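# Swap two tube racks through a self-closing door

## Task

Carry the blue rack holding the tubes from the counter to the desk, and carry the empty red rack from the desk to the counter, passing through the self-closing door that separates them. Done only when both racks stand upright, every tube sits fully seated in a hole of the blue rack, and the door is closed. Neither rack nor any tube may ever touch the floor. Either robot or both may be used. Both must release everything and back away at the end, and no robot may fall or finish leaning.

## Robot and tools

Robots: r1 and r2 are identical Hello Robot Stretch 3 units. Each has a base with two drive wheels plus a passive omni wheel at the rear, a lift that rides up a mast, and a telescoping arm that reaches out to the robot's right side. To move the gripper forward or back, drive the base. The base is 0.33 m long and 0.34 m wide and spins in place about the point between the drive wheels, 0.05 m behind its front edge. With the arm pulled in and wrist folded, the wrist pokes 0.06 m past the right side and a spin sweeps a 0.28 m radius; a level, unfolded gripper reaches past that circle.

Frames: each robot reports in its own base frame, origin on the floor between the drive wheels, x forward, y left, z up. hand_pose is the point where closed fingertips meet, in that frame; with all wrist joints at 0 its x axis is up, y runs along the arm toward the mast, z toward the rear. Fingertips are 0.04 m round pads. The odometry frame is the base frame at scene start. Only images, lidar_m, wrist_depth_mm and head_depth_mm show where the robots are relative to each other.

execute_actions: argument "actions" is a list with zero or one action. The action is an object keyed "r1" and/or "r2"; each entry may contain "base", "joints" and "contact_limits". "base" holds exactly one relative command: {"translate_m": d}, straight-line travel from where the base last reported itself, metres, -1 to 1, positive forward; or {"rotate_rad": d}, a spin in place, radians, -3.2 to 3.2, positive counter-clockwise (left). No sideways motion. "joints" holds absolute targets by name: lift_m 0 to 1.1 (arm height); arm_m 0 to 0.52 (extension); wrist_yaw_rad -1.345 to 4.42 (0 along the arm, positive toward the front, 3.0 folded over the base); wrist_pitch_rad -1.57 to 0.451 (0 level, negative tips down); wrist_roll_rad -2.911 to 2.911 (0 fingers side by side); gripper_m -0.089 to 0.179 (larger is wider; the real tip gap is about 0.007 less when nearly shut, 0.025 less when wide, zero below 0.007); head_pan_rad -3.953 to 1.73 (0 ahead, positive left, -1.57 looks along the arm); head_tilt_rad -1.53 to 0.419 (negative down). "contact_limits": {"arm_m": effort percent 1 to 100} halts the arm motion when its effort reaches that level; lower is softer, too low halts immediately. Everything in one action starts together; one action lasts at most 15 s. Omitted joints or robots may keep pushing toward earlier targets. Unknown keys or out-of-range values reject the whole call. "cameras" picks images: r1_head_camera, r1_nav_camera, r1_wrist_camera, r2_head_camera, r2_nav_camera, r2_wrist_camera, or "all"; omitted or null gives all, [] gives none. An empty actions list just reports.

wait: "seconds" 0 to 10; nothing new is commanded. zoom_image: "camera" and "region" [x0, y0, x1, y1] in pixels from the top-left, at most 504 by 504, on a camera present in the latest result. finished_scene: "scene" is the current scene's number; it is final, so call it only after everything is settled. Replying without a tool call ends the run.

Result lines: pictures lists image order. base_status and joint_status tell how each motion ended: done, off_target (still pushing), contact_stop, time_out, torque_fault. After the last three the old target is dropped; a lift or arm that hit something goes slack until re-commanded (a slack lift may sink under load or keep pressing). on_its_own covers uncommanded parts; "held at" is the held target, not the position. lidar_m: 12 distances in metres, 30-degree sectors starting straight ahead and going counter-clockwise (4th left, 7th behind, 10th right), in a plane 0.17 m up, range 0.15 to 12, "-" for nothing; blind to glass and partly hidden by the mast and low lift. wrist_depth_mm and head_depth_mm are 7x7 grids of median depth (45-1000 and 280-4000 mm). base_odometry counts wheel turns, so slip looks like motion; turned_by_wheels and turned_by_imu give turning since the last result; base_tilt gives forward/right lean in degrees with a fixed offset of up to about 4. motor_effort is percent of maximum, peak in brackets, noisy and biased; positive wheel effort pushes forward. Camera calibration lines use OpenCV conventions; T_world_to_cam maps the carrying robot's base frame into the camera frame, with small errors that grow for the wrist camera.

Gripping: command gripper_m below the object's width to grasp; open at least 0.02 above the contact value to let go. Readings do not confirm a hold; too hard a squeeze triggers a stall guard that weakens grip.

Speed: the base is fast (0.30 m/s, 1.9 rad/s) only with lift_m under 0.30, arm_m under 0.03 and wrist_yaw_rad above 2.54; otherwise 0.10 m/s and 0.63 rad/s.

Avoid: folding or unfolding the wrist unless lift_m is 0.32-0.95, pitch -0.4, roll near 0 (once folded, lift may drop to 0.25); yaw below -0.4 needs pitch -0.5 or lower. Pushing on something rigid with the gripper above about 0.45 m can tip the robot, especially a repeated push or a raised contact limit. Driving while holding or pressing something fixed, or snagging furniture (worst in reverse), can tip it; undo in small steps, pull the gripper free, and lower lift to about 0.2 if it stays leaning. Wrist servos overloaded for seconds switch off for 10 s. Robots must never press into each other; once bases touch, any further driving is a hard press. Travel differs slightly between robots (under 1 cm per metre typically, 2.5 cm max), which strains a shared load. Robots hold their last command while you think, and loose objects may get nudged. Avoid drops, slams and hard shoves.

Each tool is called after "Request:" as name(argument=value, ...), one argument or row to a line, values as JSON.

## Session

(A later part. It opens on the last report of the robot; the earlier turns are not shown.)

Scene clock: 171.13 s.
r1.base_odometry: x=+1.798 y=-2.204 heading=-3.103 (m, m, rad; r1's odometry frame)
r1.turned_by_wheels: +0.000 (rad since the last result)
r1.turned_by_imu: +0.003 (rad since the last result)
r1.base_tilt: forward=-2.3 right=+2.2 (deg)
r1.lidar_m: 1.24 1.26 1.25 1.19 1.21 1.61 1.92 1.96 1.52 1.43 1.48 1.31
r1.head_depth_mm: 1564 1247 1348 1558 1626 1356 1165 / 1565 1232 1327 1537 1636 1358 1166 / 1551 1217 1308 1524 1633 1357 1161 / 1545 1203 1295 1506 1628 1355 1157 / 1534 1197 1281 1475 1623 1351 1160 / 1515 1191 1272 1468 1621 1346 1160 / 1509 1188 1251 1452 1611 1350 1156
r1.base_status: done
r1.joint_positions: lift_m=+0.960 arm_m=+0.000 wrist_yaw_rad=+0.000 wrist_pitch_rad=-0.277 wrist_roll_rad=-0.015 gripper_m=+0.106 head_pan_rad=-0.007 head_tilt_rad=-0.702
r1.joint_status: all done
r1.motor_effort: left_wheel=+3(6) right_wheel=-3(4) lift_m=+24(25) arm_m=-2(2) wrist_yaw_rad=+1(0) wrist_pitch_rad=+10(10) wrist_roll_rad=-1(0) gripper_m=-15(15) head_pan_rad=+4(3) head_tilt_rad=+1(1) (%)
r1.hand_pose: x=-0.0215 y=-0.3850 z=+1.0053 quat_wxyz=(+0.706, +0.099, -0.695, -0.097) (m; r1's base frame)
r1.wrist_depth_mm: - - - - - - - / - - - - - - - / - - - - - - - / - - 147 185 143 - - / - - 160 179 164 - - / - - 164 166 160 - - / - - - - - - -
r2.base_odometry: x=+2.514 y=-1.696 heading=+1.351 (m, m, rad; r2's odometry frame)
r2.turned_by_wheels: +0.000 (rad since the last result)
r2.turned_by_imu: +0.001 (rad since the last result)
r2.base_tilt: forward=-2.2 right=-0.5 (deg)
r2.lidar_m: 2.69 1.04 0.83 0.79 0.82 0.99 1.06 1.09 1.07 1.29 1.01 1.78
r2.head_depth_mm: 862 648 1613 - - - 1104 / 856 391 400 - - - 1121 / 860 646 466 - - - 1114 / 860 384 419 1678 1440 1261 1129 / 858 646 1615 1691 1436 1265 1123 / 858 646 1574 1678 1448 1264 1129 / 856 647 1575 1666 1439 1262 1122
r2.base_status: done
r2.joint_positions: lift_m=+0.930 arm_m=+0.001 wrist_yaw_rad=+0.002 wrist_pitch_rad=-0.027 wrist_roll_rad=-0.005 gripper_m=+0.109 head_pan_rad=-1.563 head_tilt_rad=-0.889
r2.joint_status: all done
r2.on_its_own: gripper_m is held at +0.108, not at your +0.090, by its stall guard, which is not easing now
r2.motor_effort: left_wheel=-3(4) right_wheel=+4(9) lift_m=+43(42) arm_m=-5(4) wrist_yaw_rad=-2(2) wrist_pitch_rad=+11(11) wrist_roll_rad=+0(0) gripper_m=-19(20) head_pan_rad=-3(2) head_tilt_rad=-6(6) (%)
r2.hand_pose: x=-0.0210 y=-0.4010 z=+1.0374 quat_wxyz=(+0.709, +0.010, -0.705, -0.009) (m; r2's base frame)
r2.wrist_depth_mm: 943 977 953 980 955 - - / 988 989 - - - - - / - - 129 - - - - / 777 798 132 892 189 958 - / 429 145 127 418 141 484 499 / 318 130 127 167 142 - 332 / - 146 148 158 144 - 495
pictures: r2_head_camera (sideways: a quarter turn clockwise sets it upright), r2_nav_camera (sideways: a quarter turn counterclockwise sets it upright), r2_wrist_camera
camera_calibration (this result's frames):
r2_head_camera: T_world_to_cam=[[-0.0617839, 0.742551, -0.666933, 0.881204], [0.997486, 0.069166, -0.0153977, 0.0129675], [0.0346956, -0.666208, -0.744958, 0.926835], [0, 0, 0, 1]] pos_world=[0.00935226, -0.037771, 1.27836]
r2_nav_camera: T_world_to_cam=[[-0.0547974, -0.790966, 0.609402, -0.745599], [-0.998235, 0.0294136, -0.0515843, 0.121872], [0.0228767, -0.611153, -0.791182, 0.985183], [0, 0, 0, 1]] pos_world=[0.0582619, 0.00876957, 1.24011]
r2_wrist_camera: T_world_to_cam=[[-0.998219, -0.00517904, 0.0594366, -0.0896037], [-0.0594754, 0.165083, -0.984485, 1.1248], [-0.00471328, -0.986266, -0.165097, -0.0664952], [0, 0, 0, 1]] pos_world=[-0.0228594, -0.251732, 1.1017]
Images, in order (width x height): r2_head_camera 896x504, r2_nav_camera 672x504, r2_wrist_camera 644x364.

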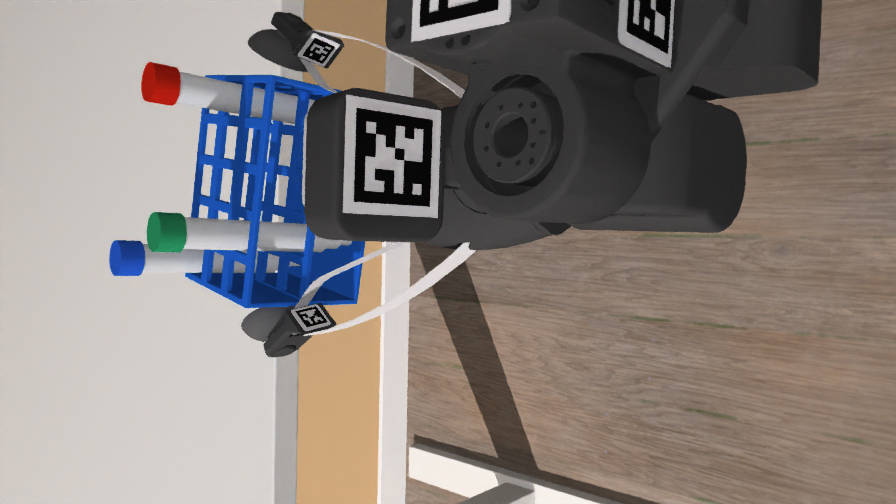

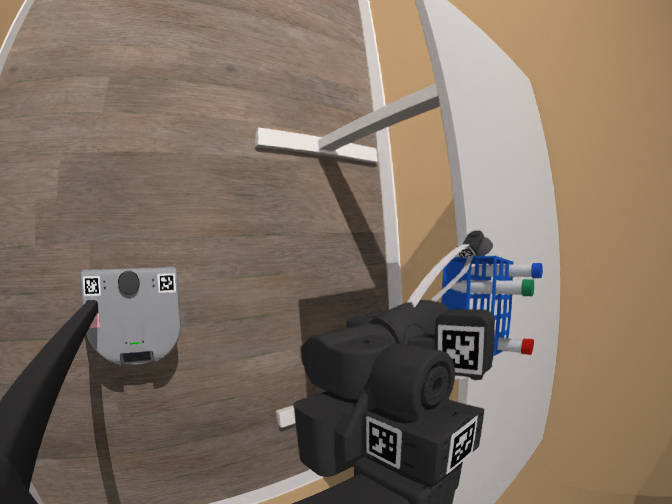

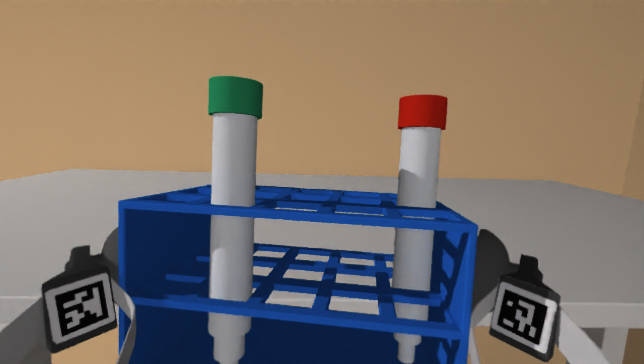

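Request:
execute_actions(
  actions=[
    {"r1":{"base":{"translate_m":0.55}},"r2":{"joints":{"arm_m":0.23},"contact_limits":{"arm_m":12}}},
  ],
  cameras=[],
)

Request:
execute_actions(
  actions=[
    {"r1":{"base":{"rotate_rad":1.57},"joints":{"head_pan_rad":-1.57,"head_tilt_rad":-0.8}},"r2":{"joints":{"lift_m":0.89}}},
  ],
  cameras=["r2_nav_camera","r2_wrist_camera","r1_head_camera","r1_nav_camera"],
)

Scene clock: 177.97 s.
r1.base_odometry: x=+1.248 y=-2.225 heading=-3.103 (m, m, rad; r1's odometry frame)
r1.turned_by_wheels: +0.000 (rad since the last result)
r1.turned_by_imu: +0.002 (rad since the last result)
r1.base_tilt: forward=-2.3 right=+2.2 (deg)
r1.lidar_m: 0.68 0.70 0.91 1.21 1.25 1.64 2.47 2.13 1.49 1.41 1.05 0.73
r1.head_depth_mm: 1095 1168 806 842 1008 1267 1162 / 1091 1160 803 829 996 1260 1164 / 1082 1156 802 820 978 1265 1158 / 1072 1145 799 811 963 1191 1162 / 1066 1140 799 799 947 1168 1164 / 1059 1129 797 790 932 1150 1156 / 1052 1123 795 781 919 1125 1161
r1.base_status: done
r1.joint_positions: lift_m=+0.960 arm_m=+0.000 wrist_yaw_rad=+0.000 wrist_pitch_rad=-0.277 wrist_roll_rad=-0.015 gripper_m=+0.106 head_pan_rad=-0.007 head_tilt_rad=-0.702
r1.joint_status: not commanded
r1.motor_effort: left_wheel=+3(8) right_wheel=-3(3) lift_m=+24(24) arm_m=-2(2) wrist_yaw_rad=-1(0) wrist_pitch_rad=+10(10) wrist_roll_rad=+0(0) gripper_m=-14(15) head_pan_rad=+3(3) head_tilt_rad=+1(1) (%)
r1.hand_pose: x=-0.0215 y=-0.3850 z=+1.0053 quat_wxyz=(+0.706, +0.099, -0.695, -0.097) (m; r1's base frame)
r1.wrist_depth_mm: - - - - - - - / - - - - - - - / - - - - - - - / - - 146 184 143 - - / - - 161 179 164 - - / 868 - 163 166 159 - - / 939 - - - - - -
r2.base_odometry: x=+2.514 y=-1.696 heading=+1.351 (m, m, rad; r2's odometry frame)
r2.turned_by_wheels: +0.000 (rad since the last result)
r2.turned_by_imu: +0.001 (rad since the last result)
r2.base_tilt: forward=-2.2 right=-0.5 (deg)
r2.lidar_m: 2.68 1.04 0.83 0.79 0.82 0.99 1.06 1.09 1.07 1.29 1.01 1.78
r2.head_depth_mm: 902 - 1584 1699 1435 1267 1125 / 900 - 1628 1687 1448 1268 1122 / 896 - 1645 1703 1443 1266 1116 / 556 603 1550 1687 1438 1263 1131 / 861 646 1566 1694 1447 1269 1122 / 858 647 1575 1690 1457 1266 1132 / 861 646 1579 1667 1426 1259 1126
r2.base_status: not commanded
r2.joint_positions: lift_m=+0.930 arm_m=+0.230 wrist_yaw_rad=+0.000 wrist_pitch_rad=-0.027 wrist_roll_rad=-0.005 gripper_m=+0.109 head_pan_rad=-1.563 head_tilt_rad=-0.889
r2.joint_status: all done
r2.on_its_own: gripper_m is held at +0.108, not at your +0.090, by its stall guard, which is not easing now
r2.motor_effort: left_wheel=-3(3) right_wheel=+4(4) lift_m=+43(43) arm_m=+3(4) wrist_yaw_rad=+0(1) wrist_pitch_rad=+11(11) wrist_roll_rad=+0(0) gripper_m=-20(20) head_pan_rad=-2(3) head_tilt_rad=-5(6) (%)
r2.contact_limits: arm_m 12 (drawing in: default 32, maximum 52; extending or still: default 42, maximum 69)
r2.hand_pose: x=-0.0213 y=-0.6302 z=+1.0374 quat_wxyz=(+0.709, +0.010, -0.705, -0.010) (m; r2's base frame)
r2.wrist_depth_mm: 747 740 754 782 768 777 767 / 762 759 759 778 793 781 793 / 780 789 127 805 786 817 819 / 761 822 128 793 189 826 828 / 430 145 126 416 140 482 496 / 313 131 127 167 142 - 327 / 207 147 147 158 143 219 250
pictures: none
No camera images: the call's "cameras" was empty. Leave "cameras" out to get every camera's image.

Scene clock: 181.40 s.
r1.base_odometry: x=+1.248 y=-2.225 heading=-1.533 (m, m, rad; r1's odometry frame)
r1.turned_by_wheels: +1.570 (rad since the last result)
r1.turned_by_imu: +1.583 (rad since the last result)
r1.base_tilt: forward=-2.3 right=+2.2 (deg)
r1.lidar_m: 1.22 1.25 1.65 2.47 2.10 1.49 1.41 1.04 0.72 0.68 0.70 0.91
r1.head_depth_mm: 1111 928 753 - - - 1087 / 1106 926 735 - - - 1103 / 1103 921 728 - - - 1103 / 1096 922 732 - - 1294 1122 / 1092 920 731 871 1075 1291 1123 / 1086 915 745 868 1064 1286 1121 / 1082 914 729 853 1051 1259 1121
r1.base_status: done
r1.joint_positions: lift_m=+0.960 arm_m=+0.000 wrist_yaw_rad=+0.000 wrist_pitch_rad=-0.277 wrist_roll_rad=-0.015 gripper_m=+0.106 head_pan_rad=-1.563 head_tilt_rad=-0.790
r1.joint_status: all done
r1.motor_effort: left_wheel=-3(3) right_wheel=+2(5) lift_m=+24(24) arm_m=-2(2) wrist_yaw_rad=-1(1) wrist_pitch_rad=+10(10) wrist_roll_rad=+0(0) gripper_m=-15(14) head_pan_rad=-3(47) head_tilt_rad=-3(11) (%)
r1.hand_pose: x=-0.0215 y=-0.3850 z=+1.0053 quat_wxyz=(+0.706, +0.099, -0.695, -0.097) (m; r1's base frame)
r1.wrist_depth_mm: 937 928 938 939 953 945 937 / 966 967 960 984 984 - - / 578 585 588 609 622 635 655 / 457 453 147 184 143 478 490 / 518 503 161 179 164 531 554 / 562 604 164 166 160 - 621 / 637 647 652 660 671 683 704
r2.base_odometry: x=+2.514 y=-1.696 heading=+1.351 (m, m, rad; r2's odometry frame)
r2.turned_by_wheels: +0.000 (rad since the last result)
r2.turned_by_imu: +0.000 (rad since the last result)
r2.base_tilt: forward=-2.2 right=-0.5 (deg)
r2.lidar_m: 2.68 1.04 0.83 0.79 0.81 0.99 1.06 1.09 1.07 1.29 1.01 1.78
r2.head_depth_mm: 862 696 - 1655 1446 1264 1128 / 859 - - 1681 1448 1262 1131 / 853 - - 1672 1452 1266 1124 / 821 604 1567 1669 1445 1260 1129 / 862 646 1576 1670 1445 1267 1125 / 856 647 1567 1676 1439 1255 1125 / 860 645 1586 1675 1450 1263 1123
r2.base_status: not commanded
r2.joint_positions: lift_m=+0.890 arm_m=+0.230 wrist_yaw_rad=+0.000 wrist_pitch_rad=-0.027 wrist_roll_rad=-0.005 gripper_m=+0.109 head_pan_rad=-1.563 head_tilt_rad=-0.889
r2.joint_status: all done
r2.on_its_own: gripper_m is held at +0.108, not at your +0.090, by its stall guard, which is not easing now
r2.motor_effort: left_wheel=-3(3) right_wheel=+4(4) lift_m=+25(36) arm_m=+4(4) wrist_yaw_rad=-1(1) wrist_pitch_rad=+11(11) wrist_roll_rad=+0(0) gripper_m=-19(19) head_pan_rad=-3(3) head_tilt_rad=-5(5) (%)
r2.hand_pose: x=-0.0213 y=-0.6302 z=+0.9982 quat_wxyz=(+0.709, +0.010, -0.705, -0.009) (m; r2's base frame)
r2.wrist_depth_mm: 751 749 755 754 760 773 788 / 758 786 762 790 814 773 812 / 803 789 784 819 146 828 819 / 580 599 129 661 144 717 753 / 316 137 126 281 140 354 363 / - 130 127 165 141 - 243 / - 145 146 155 144 160 185
pictures: r1_head_camera (sideways: a quarter turn clockwise sets it upright), r1_nav_camera (sideways: a quarter turn counterclockwise sets it upright), r2_nav_camera (sideways: a quarter turn counterclockwise sets it upright), r2_wrist_camera
camera_calibration (this result's frames):
r1_head_camera: T_world_to_cam=[[-0.00701979, 0.677719, -0.735288, 0.97371], [0.999783, 0.0191831, 0.00813629, -0.0102141], [0.0196193, -0.735071, -0.677706, 0.837858], [0, 0, 0, 1]] pos_world=[0.000608951, -0.043821, 1.28386]
r1_nav_camera: T_world_to_cam=[[0.00955529, -0.736374, 0.676507, -0.846744], [-0.999472, 0.0139734, 0.029327, 0.025171], [-0.0310488, -0.67643, -0.735852, 0.919371], [0, 0, 0, 1]] pos_world=[0.061794, -0.00198108, 1.24861]
r2_nav_camera: T_world_to_cam=[[-0.0548742, -0.79096, 0.609402, -0.745599], [-0.998233, 0.0295105, -0.0515843, 0.121872], [0.0228174, -0.611156, -0.791181, 0.985183], [0, 0, 0, 1]] pos_world=[0.0582628, 0.00876449, 1.24011]
r2_wrist_camera: T_world_to_cam=[[-0.998224, -0.00391401, 0.0594403, -0.0879844], [-0.0592707, 0.164999, -0.984511, 1.12395], [-0.0059542, -0.986286, -0.164938, -0.299251], [0, 0, 0, 1]] pos_world=[-0.0229928, -0.480942, 1.06241]
Images, in order (width x height): r1_head_camera 896x504, r1_nav_camera 672x504, r2_nav_camera 672x504, r2_wrist_camera 644x364.

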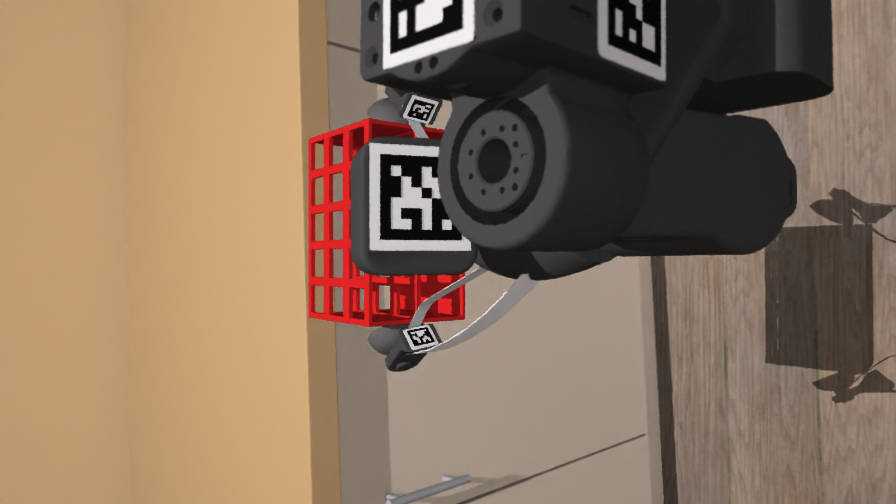

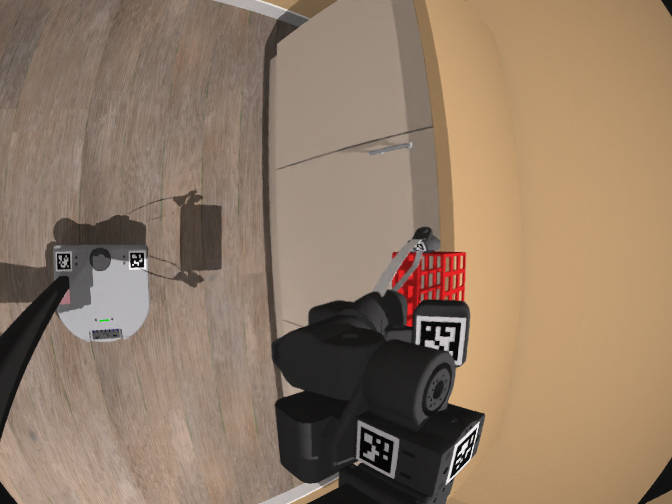

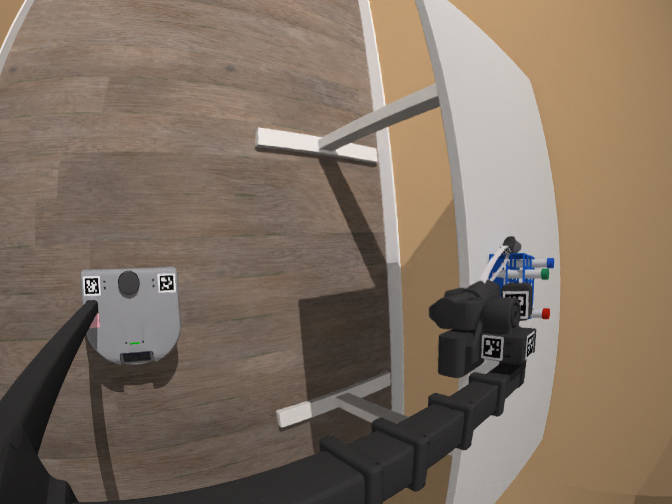

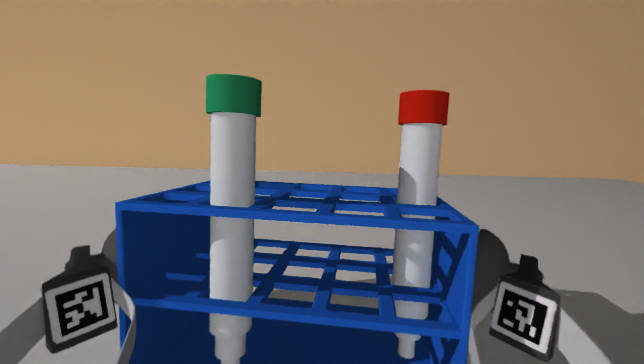

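Request:
execute_actions(
  actions=[
    {"r1":{"joints":{"arm_m":0.41},"contact_limits":{"arm_m":10}},"r2":{"joints":{"lift_m":0.885}}},
  ],
  cameras=[],
)

Request:
execute_actions(
  actions=[
    {"r1":{"joints":{"lift_m":0.91}},"r2":{"joints":{"gripper_m":0.179}}},
  ],
  cameras=["r2_wrist_camera","r1_wrist_camera","r1_nav_camera"],
)

Scene clock: 186.03 s.
r1.base_odometry: x=+1.248 y=-2.225 heading=-1.533 (m, m, rad; r1's odometry frame)
r1.turned_by_wheels: +0.000 (rad since the last result)
r1.turned_by_imu: +0.001 (rad since the last result)
r1.base_tilt: forward=-2.3 right=+2.2 (deg)
r1.lidar_m: 1.22 1.25 1.66 2.47 2.11 1.49 1.41 1.04 0.72 0.68 0.70 0.92
r1.head_depth_mm: 1090 - 778 908 1135 1294 1124 / 1066 838 767 901 1119 1299 1124 / - 798 766 891 1105 1295 1121 / 1078 799 757 882 1090 1288 1129 / 1091 916 750 872 1076 1290 1125 / 1083 917 745 864 1064 1288 1122 / 1081 915 730 850 1053 1258 1123
r1.base_status: not commanded
r1.joint_positions: lift_m=+0.960 arm_m=+0.410 wrist_yaw_rad=+0.000 wrist_pitch_rad=-0.277 wrist_roll_rad=-0.015 gripper_m=+0.106 head_pan_rad=-1.563 head_tilt_rad=-0.790
r1.joint_status: all done
r1.motor_effort: left_wheel=-1(2) right_wheel=+2(3) lift_m=+24(24) arm_m=+2(2) wrist_yaw_rad=+0(2) wrist_pitch_rad=+11(10) wrist_roll_rad=+0(0) gripper_m=-15(15) head_pan_rad=-3(4) head_tilt_rad=-3(3) (%)
r1.contact_limits: arm_m 10 (drawing in: default 19, maximum 31; extending or still: default 24, maximum 40)
r1.hand_pose: x=-0.0215 y=-0.7945 z=+1.0053 quat_wxyz=(+0.706, +0.099, -0.695, -0.097) (m; r1's base frame)
r1.wrist_depth_mm: 571 573 571 572 571 578 580 / 618 611 616 614 624 617 634 / 569 577 590 610 618 620 633 / 399 402 146 184 143 425 430 / 305 289 160 179 164 316 325 / 259 234 163 166 160 - 260 / 202 210 199 200 201 216 217
r2.base_odometry: x=+2.514 y=-1.696 heading=+1.351 (m, m, rad; r2's odometry frame)
r2.turned_by_wheels: +0.000 (rad since the last result)
r2.turned_by_imu: +0.000 (rad since the last result)
r2.base_tilt: forward=-2.2 right=-0.5 (deg)
r2.lidar_m: 2.68 1.04 0.83 0.79 0.82 0.99 1.06 1.09 1.07 1.29 1.01 1.78
r2.head_depth_mm: 858 696 - 1641 1441 1267 1126 / 859 - - 1685 1444 1274 1125 / 855 - - 1657 1460 1263 1127 / 822 602 1571 1689 1446 1268 1129 / 858 647 1562 1685 1434 1271 1127 / 857 647 1573 1668 1452 1268 1129 / 855 648 1585 1676 1437 1264 1125
r2.base_status: not commanded
r2.joint_positions: lift_m=+0.885 arm_m=+0.230 wrist_yaw_rad=+0.000 wrist_pitch_rad=-0.022 wrist_roll_rad=-0.005 gripper_m=+0.109 head_pan_rad=-1.563 head_tilt_rad=-0.889
r2.joint_status: all done
r2.on_its_own: gripper_m is held at +0.108, not at your +0.090, by its stall guard, which is not easing now
r2.motor_effort: left_wheel=-3(3) right_wheel=+4(4) lift_m=+24(24) arm_m=+4(3) wrist_yaw_rad=+0(0) wrist_pitch_rad=+9(11) wrist_roll_rad=+0(1) gripper_m=-19(19) head_pan_rad=-2(3) head_tilt_rad=-5(6) (%)
r2.hand_pose: x=-0.0213 y=-0.6304 z=+0.9943 quat_wxyz=(+0.709, +0.008, -0.705, -0.008) (m; r2's base frame)
r2.wrist_depth_mm: 756 758 772 758 758 791 785 / 773 788 775 781 778 775 826 / 783 799 782 801 141 808 811 / 573 587 127 185 141 721 748 / 309 137 124 189 140 348 357 / - 131 126 163 140 - 234 / - 145 146 154 136 155 178
pictures: none
No camera images: the call's "cameras" was empty. Leave "cameras" out to get every camera's image.

Scene clock: 187.33 s.
r1.base_odometry: x=+1.248 y=-2.225 heading=-1.533 (m, m, rad; r1's odometry frame)
r1.turned_by_wheels: +0.000 (rad since the last result)
r1.turned_by_imu: +0.000 (rad since the last result)
r1.base_tilt: forward=-2.3 right=+2.2 (deg)
r1.lidar_m: 1.21 1.25 1.66 2.47 2.10 1.49 1.41 1.04 0.72 0.68 0.70 0.91
r1.head_depth_mm: 1108 978 - - 1175 1289 1123 / 1105 - 767 902 1116 1290 1129 / 1078 - 748 891 1105 1288 1124 / 1096 766 757 882 1088 1291 1124 / 1092 921 751 871 1075 1286 1129 / 1083 919 746 864 1062 1290 1122 / 1081 915 728 852 1055 1256 1119
r1.base_status: not commanded
r1.joint_positions: lift_m=+0.910 arm_m=+0.410 wrist_yaw_rad=+0.000 wrist_pitch_rad=-0.277 wrist_roll_rad=-0.015 gripper_m=+0.106 head_pan_rad=-1.563 head_tilt_rad=-0.790
r1.joint_status: all done
r1.motor_effort: left_wheel=-2(2) right_wheel=+3(3) lift_m=+20(20) arm_m=+3(2) wrist_yaw_rad=+0(0) wrist_pitch_rad=+10(10) wrist_roll_rad=+0(0) gripper_m=-15(14) head_pan_rad=-4(3) head_tilt_rad=-3(3) (%)
r1.hand_pose: x=-0.0215 y=-0.7945 z=+0.9555 quat_wxyz=(+0.706, +0.099, -0.695, -0.097) (m; r1's base frame)
r1.wrist_depth_mm: 570 569 578 577 574 578 587 / 610 610 619 615 621 616 628 / 425 431 440 443 455 459 475 / 296 299 146 184 143 317 320 / 228 214 161 178 164 234 241 / 192 174 163 166 160 - 194 / 151 157 151 152 153 161 162
r2.base_odometry: x=+2.514 y=-1.696 heading=+1.351 (m, m, rad; r2's odometry frame)
r2.turned_by_wheels: +0.000 (rad since the last result)
r2.turned_by_imu: +0.000 (rad since the last result)
r2.base_tilt: forward=-2.2 right=-0.5 (deg)
r2.lidar_m: 2.68 1.04 0.83 0.79 0.82 0.99 1.06 1.09 1.07 1.29 1.01 1.78
r2.head_depth_mm: 863 693 - 1634 1438 1269 1128 / 860 - - 1685 1440 1264 1130 / 856 - - 1680 1440 1261 1123 / 819 604 1560 1680 1449 1260 1124 / 856 643 1569 1681 1437 1271 1125 / 857 648 1567 1693 1445 1268 1125 / 862 647 1575 1677 1429 1265 1124
r2.base_status: not commanded
r2.joint_positions: lift_m=+0.885 arm_m=+0.230 wrist_yaw_rad=+0.000 wrist_pitch_rad=-0.021 wrist_roll_rad=-0.005 gripper_m=+0.179 head_pan_rad=-1.563 head_tilt_rad=-0.889
r2.joint_status: all done
r2.motor_effort: left_wheel=-4(3) right_wheel=+3(4) lift_m=+24(24) arm_m=+2(2) wrist_yaw_rad=+0(0) wrist_pitch_rad=+9(9) wrist_roll_rad=+0(0) gripper_m=+0(84) head_pan_rad=-3(3) head_tilt_rad=-5(5) (%)
r2.hand_pose: x=-0.0213 y=-0.6304 z=+0.9946 quat_wxyz=(+0.709, +0.008, -0.705, -0.008) (m; r2's base frame)
r2.wrist_depth_mm: 742 757 767 803 769 761 777 / 764 756 779 803 771 800 796 / 788 806 779 788 792 820 808 / 571 591 128 184 143 721 758 / 309 135 122 187 139 350 355 / - 128 125 191 140 207 235 / - 145 146 155 144 163 185
pictures: r1_nav_camera (sideways: a quarter turn counterclockwise sets it upright), r1_wrist_camera, r2_wrist_camera
camera_calibration (this result's frames):
r1_nav_camera: T_world_to_cam=[[0.00944252, -0.736472, 0.676402, -0.846607], [-0.99947, 0.0141233, 0.0293301, 0.025167], [-0.0311538, -0.676321, -0.735948, 0.919497], [0, 0, 0, 1]] pos_world=[0.0617936, -0.00198208, 1.24861]
r1_wrist_camera: T_world_to_cam=[[-0.999137, -0.00472121, 0.0412696, -0.0696679], [-0.0386656, 0.468783, -0.882467, 1.23504], [-0.0151802, -0.883301, -0.468561, -0.0935934], [0, 0, 0, 1]] pos_world=[-0.0232748, -0.661968, 1.04891]
r2_wrist_camera: T_world_to_cam=[[-0.998225, -0.0035898, 0.0594543, -0.0875818], [-0.0592643, 0.159625, -0.985397, 1.11795], [-0.00595299, -0.987171, -0.159554, -0.305917], [0, 0, 0, 1]] pos_world=[-0.0229931, -0.480758, 1.05802]
Images, in order (width x height): r1_nav_camera 672x504, r1_wrist_camera 644x364, r2_wrist_camera 644x364.

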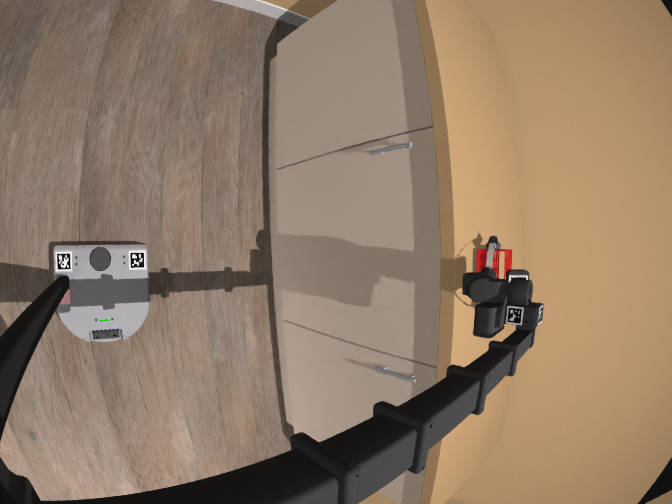

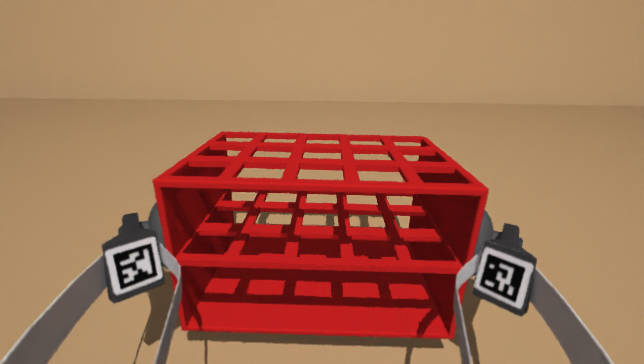

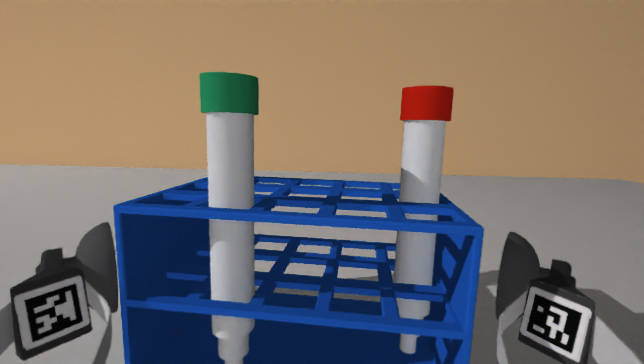

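Request:
execute_actions(
  actions=[
    {"r1":{"joints":{"lift_m":0.899}},"r2":{"joints":{"arm_m":0.0}}},
  ],
  cameras=[],
)

Request:
execute_actions(
  actions=[
    {"r1":{"joints":{"gripper_m":0.179}}},
  ],
  cameras=[],
)

Request:
execute_actions(
  actions=[
    {"r1":{"joints":{"arm_m":0.0}}},
  ],
  cameras=["r2_wrist_camera","r1_wrist_camera","r2_nav_camera"],
)

Request:
zoom_image(
  camera="r2_wrist_camera",
  region=[220,110,400,290],
)

Scene clock: 190.63 s.
r1.base_odometry: x=+1.248 y=-2.225 heading=-1.533 (m, m, rad; r1's odometry frame)
r1.turned_by_wheels: +0.000 (rad since the last result)
r1.turned_by_imu: +0.001 (rad since the last result)
r1.base_tilt: forward=-2.3 right=+2.2 (deg)
r1.lidar_m: 1.22 1.25 1.66 2.47 2.10 1.49 1.41 1.04 0.73 0.68 0.70 0.91
r1.head_depth_mm: 1108 980 - - 1177 1297 1127 / 1105 - 768 901 1117 1292 1125 / 1099 - 765 890 1103 1294 1125 / 1099 918 759 883 1088 1292 1127 / 1085 919 751 871 1077 1289 1121 / 1086 917 744 865 1064 1290 1126 / 1086 917 729 853 1050 1263 1122
r1.base_status: not commanded
r1.joint_positions: lift_m=+0.899 arm_m=+0.410 wrist_yaw_rad=+0.000 wrist_pitch_rad=-0.268 wrist_roll_rad=-0.015 gripper_m=+0.106 head_pan_rad=-1.563 head_tilt_rad=-0.790
r1.joint_status: all done
r1.motor_effort: left_wheel=-3(1) right_wheel=+3(3) lift_m=+19(20) arm_m=+3(2) wrist_yaw_rad=-1(1) wrist_pitch_rad=+7(10) wrist_roll_rad=+0(0) gripper_m=-15(15) head_pan_rad=-3(4) head_tilt_rad=-3(3) (%)
r1.hand_pose: x=-0.0215 y=-0.7953 z=+0.9467 quat_wxyz=(+0.706, +0.096, -0.695, -0.094) (m; r1's base frame)
r1.wrist_depth_mm: 566 576 576 572 575 583 581 / 595 599 602 617 616 622 621 / 406 415 358 360 435 450 457 / 282 268 146 140 142 300 304 / 215 202 158 170 161 226 228 / 181 166 162 164 158 - 182 / 142 147 148 146 147 151 152
r2.base_odometry: x=+2.514 y=-1.696 heading=+1.351 (m, m, rad; r2's odometry frame)
r2.turned_by_wheels: +0.000 (rad since the last result)
r2.turned_by_imu: +0.000 (rad since the last result)
r2.base_tilt: forward=-2.3 right=-0.4 (deg)
r2.lidar_m: 2.68 1.04 0.83 0.79 0.81 0.99 1.06 1.10 1.07 1.29 1.01 1.78
r2.head_depth_mm: 866 645 570 1701 - - 1085 / 861 617 1552 1697 - - 1111 / 858 588 1550 - - - 1127 / 820 602 1562 1687 1422 1257 1125 / 860 645 1529 1694 1444 1260 1127 / 861 645 1575 1689 1433 1269 1126 / 859 644 1575 1675 1425 1256 1128
r2.base_status: not commanded
r2.joint_positions: lift_m=+0.885 arm_m=+0.001 wrist_yaw_rad=+0.000 wrist_pitch_rad=-0.020 wrist_roll_rad=-0.005 gripper_m=+0.179 head_pan_rad=-1.563 head_tilt_rad=-0.889
r2.joint_status: all done
r2.motor_effort: left_wheel=-4(4) right_wheel=+4(4) lift_m=+24(24) arm_m=-5(4) wrist_yaw_rad=+0(0) wrist_pitch_rad=+9(9) wrist_roll_rad=+0(0) gripper_m=+0(0) head_pan_rad=-2(3) head_tilt_rad=-5(6) (%)
r2.hand_pose: x=-0.0214 y=-0.4012 z=+0.9948 quat_wxyz=(+0.709, +0.007, -0.705, -0.007) (m; r2's base frame)
r2.wrist_depth_mm: 966 944 966 973 - - - / 988 961 - - - - - / - - - - - - - / 596 608 527 356 704 712 783 / 312 322 324 332 345 358 362 / - - - - - - 292 / - - - - - - 676
pictures: none
No camera images: the call's "cameras" was empty. Leave "cameras" out to get every camera's image.

Scene clock: 191.87 s.
r1.base_odometry: x=+1.248 y=-2.225 heading=-1.533 (m, m, rad; r1's odometry frame)
r1.turned_by_wheels: +0.000 (rad since the last result)
r1.turned_by_imu: +0.000 (rad since the last result)
r1.base_tilt: forward=-2.4 right=+2.1 (deg)
r1.lidar_m: 1.22 1.25 1.66 2.47 2.10 1.49 1.41 1.04 0.73 0.68 0.70 0.91
r1.head_depth_mm: 1108 977 - - 1173 1295 1128 / 1104 - 768 902 1119 1291 1124 / 1101 - 763 889 1104 1292 1127 / 1096 782 759 882 1090 1287 1126 / 1092 919 751 871 1076 1289 1123 / 1088 917 744 864 1065 1287 1123 / 1078 916 730 851 1050 1263 1126
r1.base_status: not commanded
r1.joint_positions: lift_m=+0.899 arm_m=+0.410 wrist_yaw_rad=+0.000 wrist_pitch_rad=-0.268 wrist_roll_rad=-0.015 gripper_m=+0.179 head_pan_rad=-1.563 head_tilt_rad=-0.790
r1.joint_status: all done
r1.motor_effort: left_wheel=-2(3) right_wheel=+3(3) lift_m=+20(19) arm_m=+3(2) wrist_yaw_rad=-1(2) wrist_pitch_rad=+7(7) wrist_roll_rad=+0(0) gripper_m=+0(85) head_pan_rad=-4(4) head_tilt_rad=-3(3) (%)
r1.hand_pose: x=-0.0215 y=-0.7953 z=+0.9467 quat_wxyz=(+0.706, +0.096, -0.695, -0.094) (m; r1's base frame)
r1.wrist_depth_mm: 565 572 573 570 575 576 582 / 604 607 607 623 621 622 623 / 405 413 387 393 434 442 458 / 281 285 138 137 143 300 306 / 220 134 163 198 158 206 229 / - 169 162 162 163 174 186 / 146 147 148 149 149 151 151
r2.base_odometry: x=+2.514 y=-1.696 heading=+1.351 (m, m, rad; r2's odometry frame)
r2.turned_by_wheels: +0.000 (rad since the last result)
r2.turned_by_imu: +0.000 (rad since the last result)
r2.base_tilt: forward=-2.3 right=-0.7 (deg)
r2.lidar_m: 2.68 1.04 0.83 0.79 0.82 0.99 1.06 1.10 1.07 1.29 1.01 1.78
r2.head_depth_mm: 858 647 569 1694 - - 1082 / 861 620 1554 1683 - - 1107 / 856 588 1549 - - - 1117 / 822 602 1555 1700 1421 1271 1124 / 858 647 1535 1675 1451 1269 1129 / 861 647 1571 1684 1441 1271 1130 / 856 647 1574 1676 1438 1271 1125
r2.base_status: not commanded
r2.joint_positions: lift_m=+0.885 arm_m=+0.001 wrist_yaw_rad=+0.000 wrist_pitch_rad=-0.020 wrist_roll_rad=-0.005 gripper_m=+0.179 head_pan_rad=-1.563 head_tilt_rad=-0.889
r2.joint_status: not commanded
r2.motor_effort: left_wheel=-3(3) right_wheel=+4(4) lift_m=+24(24) arm_m=-5(4) wrist_yaw_rad=+0(1) wrist_pitch_rad=+8(8) wrist_roll_rad=+0(0) gripper_m=+1(0) head_pan_rad=-2(2) head_tilt_rad=-5(6) (%)
r2.hand_pose: x=-0.0214 y=-0.4012 z=+0.9948 quat_wxyz=(+0.709, +0.007, -0.705, -0.007) (m; r2's base frame)
r2.wrist_depth_mm: 961 999 979 981 977 - - / 982 960 - - - - - / - - - - - - - / 576 610 532 355 698 726 783 / 314 321 324 335 340 357 364 / - - - - - - 294 / - - - - - - 683
pictures: none
No camera images: the call's "cameras" was empty. Leave "cameras" out to get every camera's image.

Scene clock: 196.07 s.
r1.base_odometry: x=+1.248 y=-2.225 heading=-1.533 (m, m, rad; r1's odometry frame)
r1.turned_by_wheels: +0.000 (rad since the last result)
r1.turned_by_imu: +0.001 (rad since the last result)
r1.base_tilt: forward=-2.4 right=+2.1 (deg)
r1.lidar_m: 1.22 1.25 1.66 2.47 2.10 1.49 1.41 1.04 0.72 0.68 0.70 0.91
r1.head_depth_mm: 1112 929 768 909 - - - / 1104 926 767 879 - - 1067 / 1102 878 765 866 - - 1084 / 1097 783 757 860 - 1287 1104 / 1093 920 752 851 1082 1292 1123 / 1085 919 745 861 1061 1285 1123 / 1077 920 730 852 1049 1259 1124
r1.base_status: not commanded
r1.joint_positions: lift_m=+0.899 arm_m=+0.000 wrist_yaw_rad=+0.000 wrist_pitch_rad=-0.268 wrist_roll_rad=-0.015 gripper_m=+0.179 head_pan_rad=-1.563 head_tilt_rad=-0.790
r1.joint_status: all done
r1.motor_effort: left_wheel=-2(2) right_wheel=+2(3) lift_m=+20(19) arm_m=-4(5) wrist_yaw_rad=+0(0) wrist_pitch_rad=+7(7) wrist_roll_rad=-1(0) gripper_m=+0(0) head_pan_rad=-3(4) head_tilt_rad=-3(3) (%)
r1.hand_pose: x=-0.0215 y=-0.3860 z=+0.9467 quat_wxyz=(+0.706, +0.096, -0.695, -0.094) (m; r1's base frame)
r1.wrist_depth_mm: 922 936 932 942 905 966 954 / 767 770 794 830 858 894 977 / 424 431 434 435 444 458 462 / 471 478 480 482 494 495 501 / 504 522 528 529 535 535 547 / - 578 575 588 589 614 604 / 625 633 646 660 668 674 695
r2.base_odometry: x=+2.514 y=-1.696 heading=+1.351 (m, m, rad; r2's odometry frame)
r2.turned_by_wheels: +0.000 (rad since the last result)
r2.turned_by_imu: +0.000 (rad since the last result)
r2.base_tilt: forward=-2.3 right=-0.6 (deg)
r2.lidar_m: 2.68 1.04 0.83 0.79 0.81 0.99 1.06 1.09 1.07 1.29 1.01 1.78
r2.head_depth_mm: 860 644 570 1682 - - 1089 / 860 619 1544 1717 - - 1112 / 866 589 1549 - - - 1123 / 826 599 1564 1698 1431 1276 1123 / 860 647 1531 1679 1433 1265 1127 / 861 646 1561 1679 1440 1260 1122 / 860 646 1589 1674 1436 1263 1126
r2.base_status: not commanded
r2.joint_positions: lift_m=+0.885 arm_m=+0.001 wrist_yaw_rad=+0.000 wrist_pitch_rad=-0.020 wrist_roll_rad=-0.005 gripper_m=+0.179 head_pan_rad=-1.563 head_tilt_rad=-0.889
r2.joint_status: not commanded
r2.motor_effort: left_wheel=-4(3) right_wheel=+4(4) lift_m=+24(24) arm_m=-4(5) wrist_yaw_rad=+0(0) wrist_pitch_rad=+9(9) wrist_roll_rad=+0(0) gripper_m=+1(1) head_pan_rad=-2(2) head_tilt_rad=-5(6) (%)
r2.hand_pose: x=-0.0214 y=-0.4012 z=+0.9948 quat_wxyz=(+0.709, +0.007, -0.705, -0.007) (m; r2's base frame)
r2.wrist_depth_mm: 963 956 977 998 963 - - / 987 - - - - - - / - - - - - - - / 578 605 535 359 695 731 796 / 312 323 325 332 342 359 361 / - - - - - - 293 / - - - - - - 675
pictures: r1_wrist_camera, r2_nav_camera (sideways: a quarter turn counterclockwise sets it upright), r2_wrist_camera
camera_calibration (this result's frames):
r1_wrist_camera: T_world_to_cam=[[-0.999137, -0.00436596, 0.0413082, -0.0672719], [-0.0386658, 0.461136, -0.886486, 1.03657], [-0.0151783, -0.887319, -0.460907, 0.254269], [0, 0, 0, 1]] pos_world=[-0.0232746, -0.252677, 1.03888]
r2_nav_camera: T_world_to_cam=[[-0.0548749, -0.79096, 0.609402, -0.745599], [-0.998233, 0.0295114, -0.0515843, 0.121872], [0.0228168, -0.611156, -0.791181, 0.985183], [0, 0, 0, 1]] pos_world=[0.0582628, 0.00876444, 1.24011]
r2_wrist_camera: T_world_to_cam=[[-0.998226, -0.00320418, 0.0594575, -0.0867062], [-0.0592124, 0.158621, -0.985562, 1.08138], [-0.00627328, -0.987334, -0.158529, -0.0807351], [0, 0, 0, 1]] pos_world=[-0.0230276, -0.25152, 1.05813]
Images, in order (width x height): r1_wrist_camera 644x364, r2_nav_camera 672x504, r2_wrist_camera 644x364.

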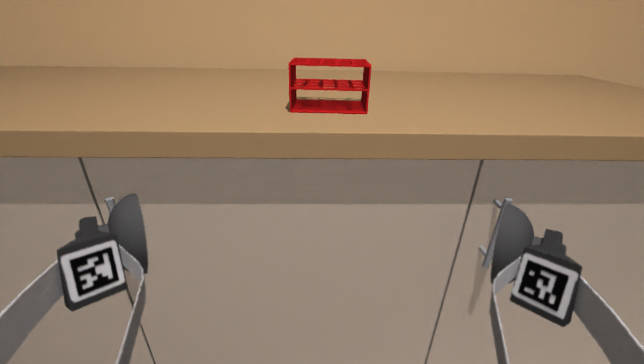

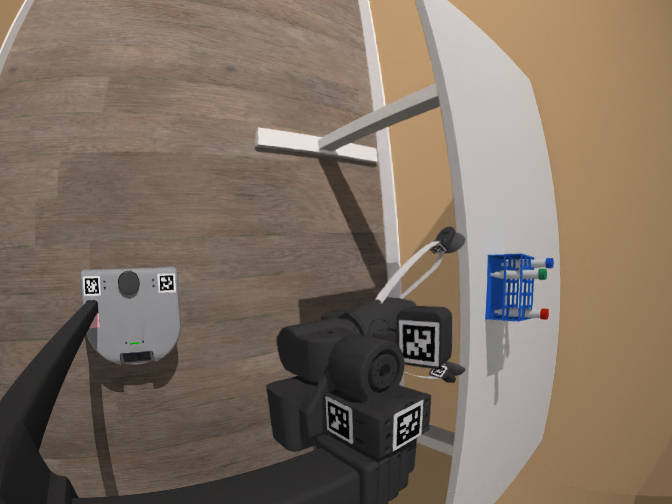

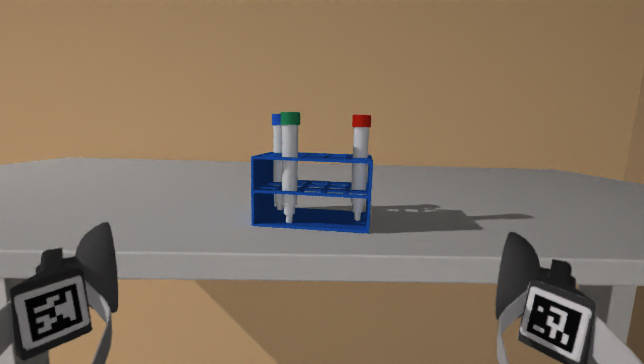

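Region (220, 110, 400, 290) of r2_wrist_camera's 644x364 image, scaled by 2.800.

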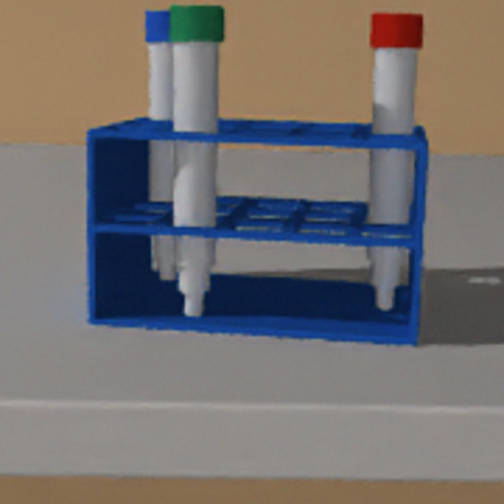

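Request:
finished_scene(
  scene=1,
)

The scene is finished: the task was done.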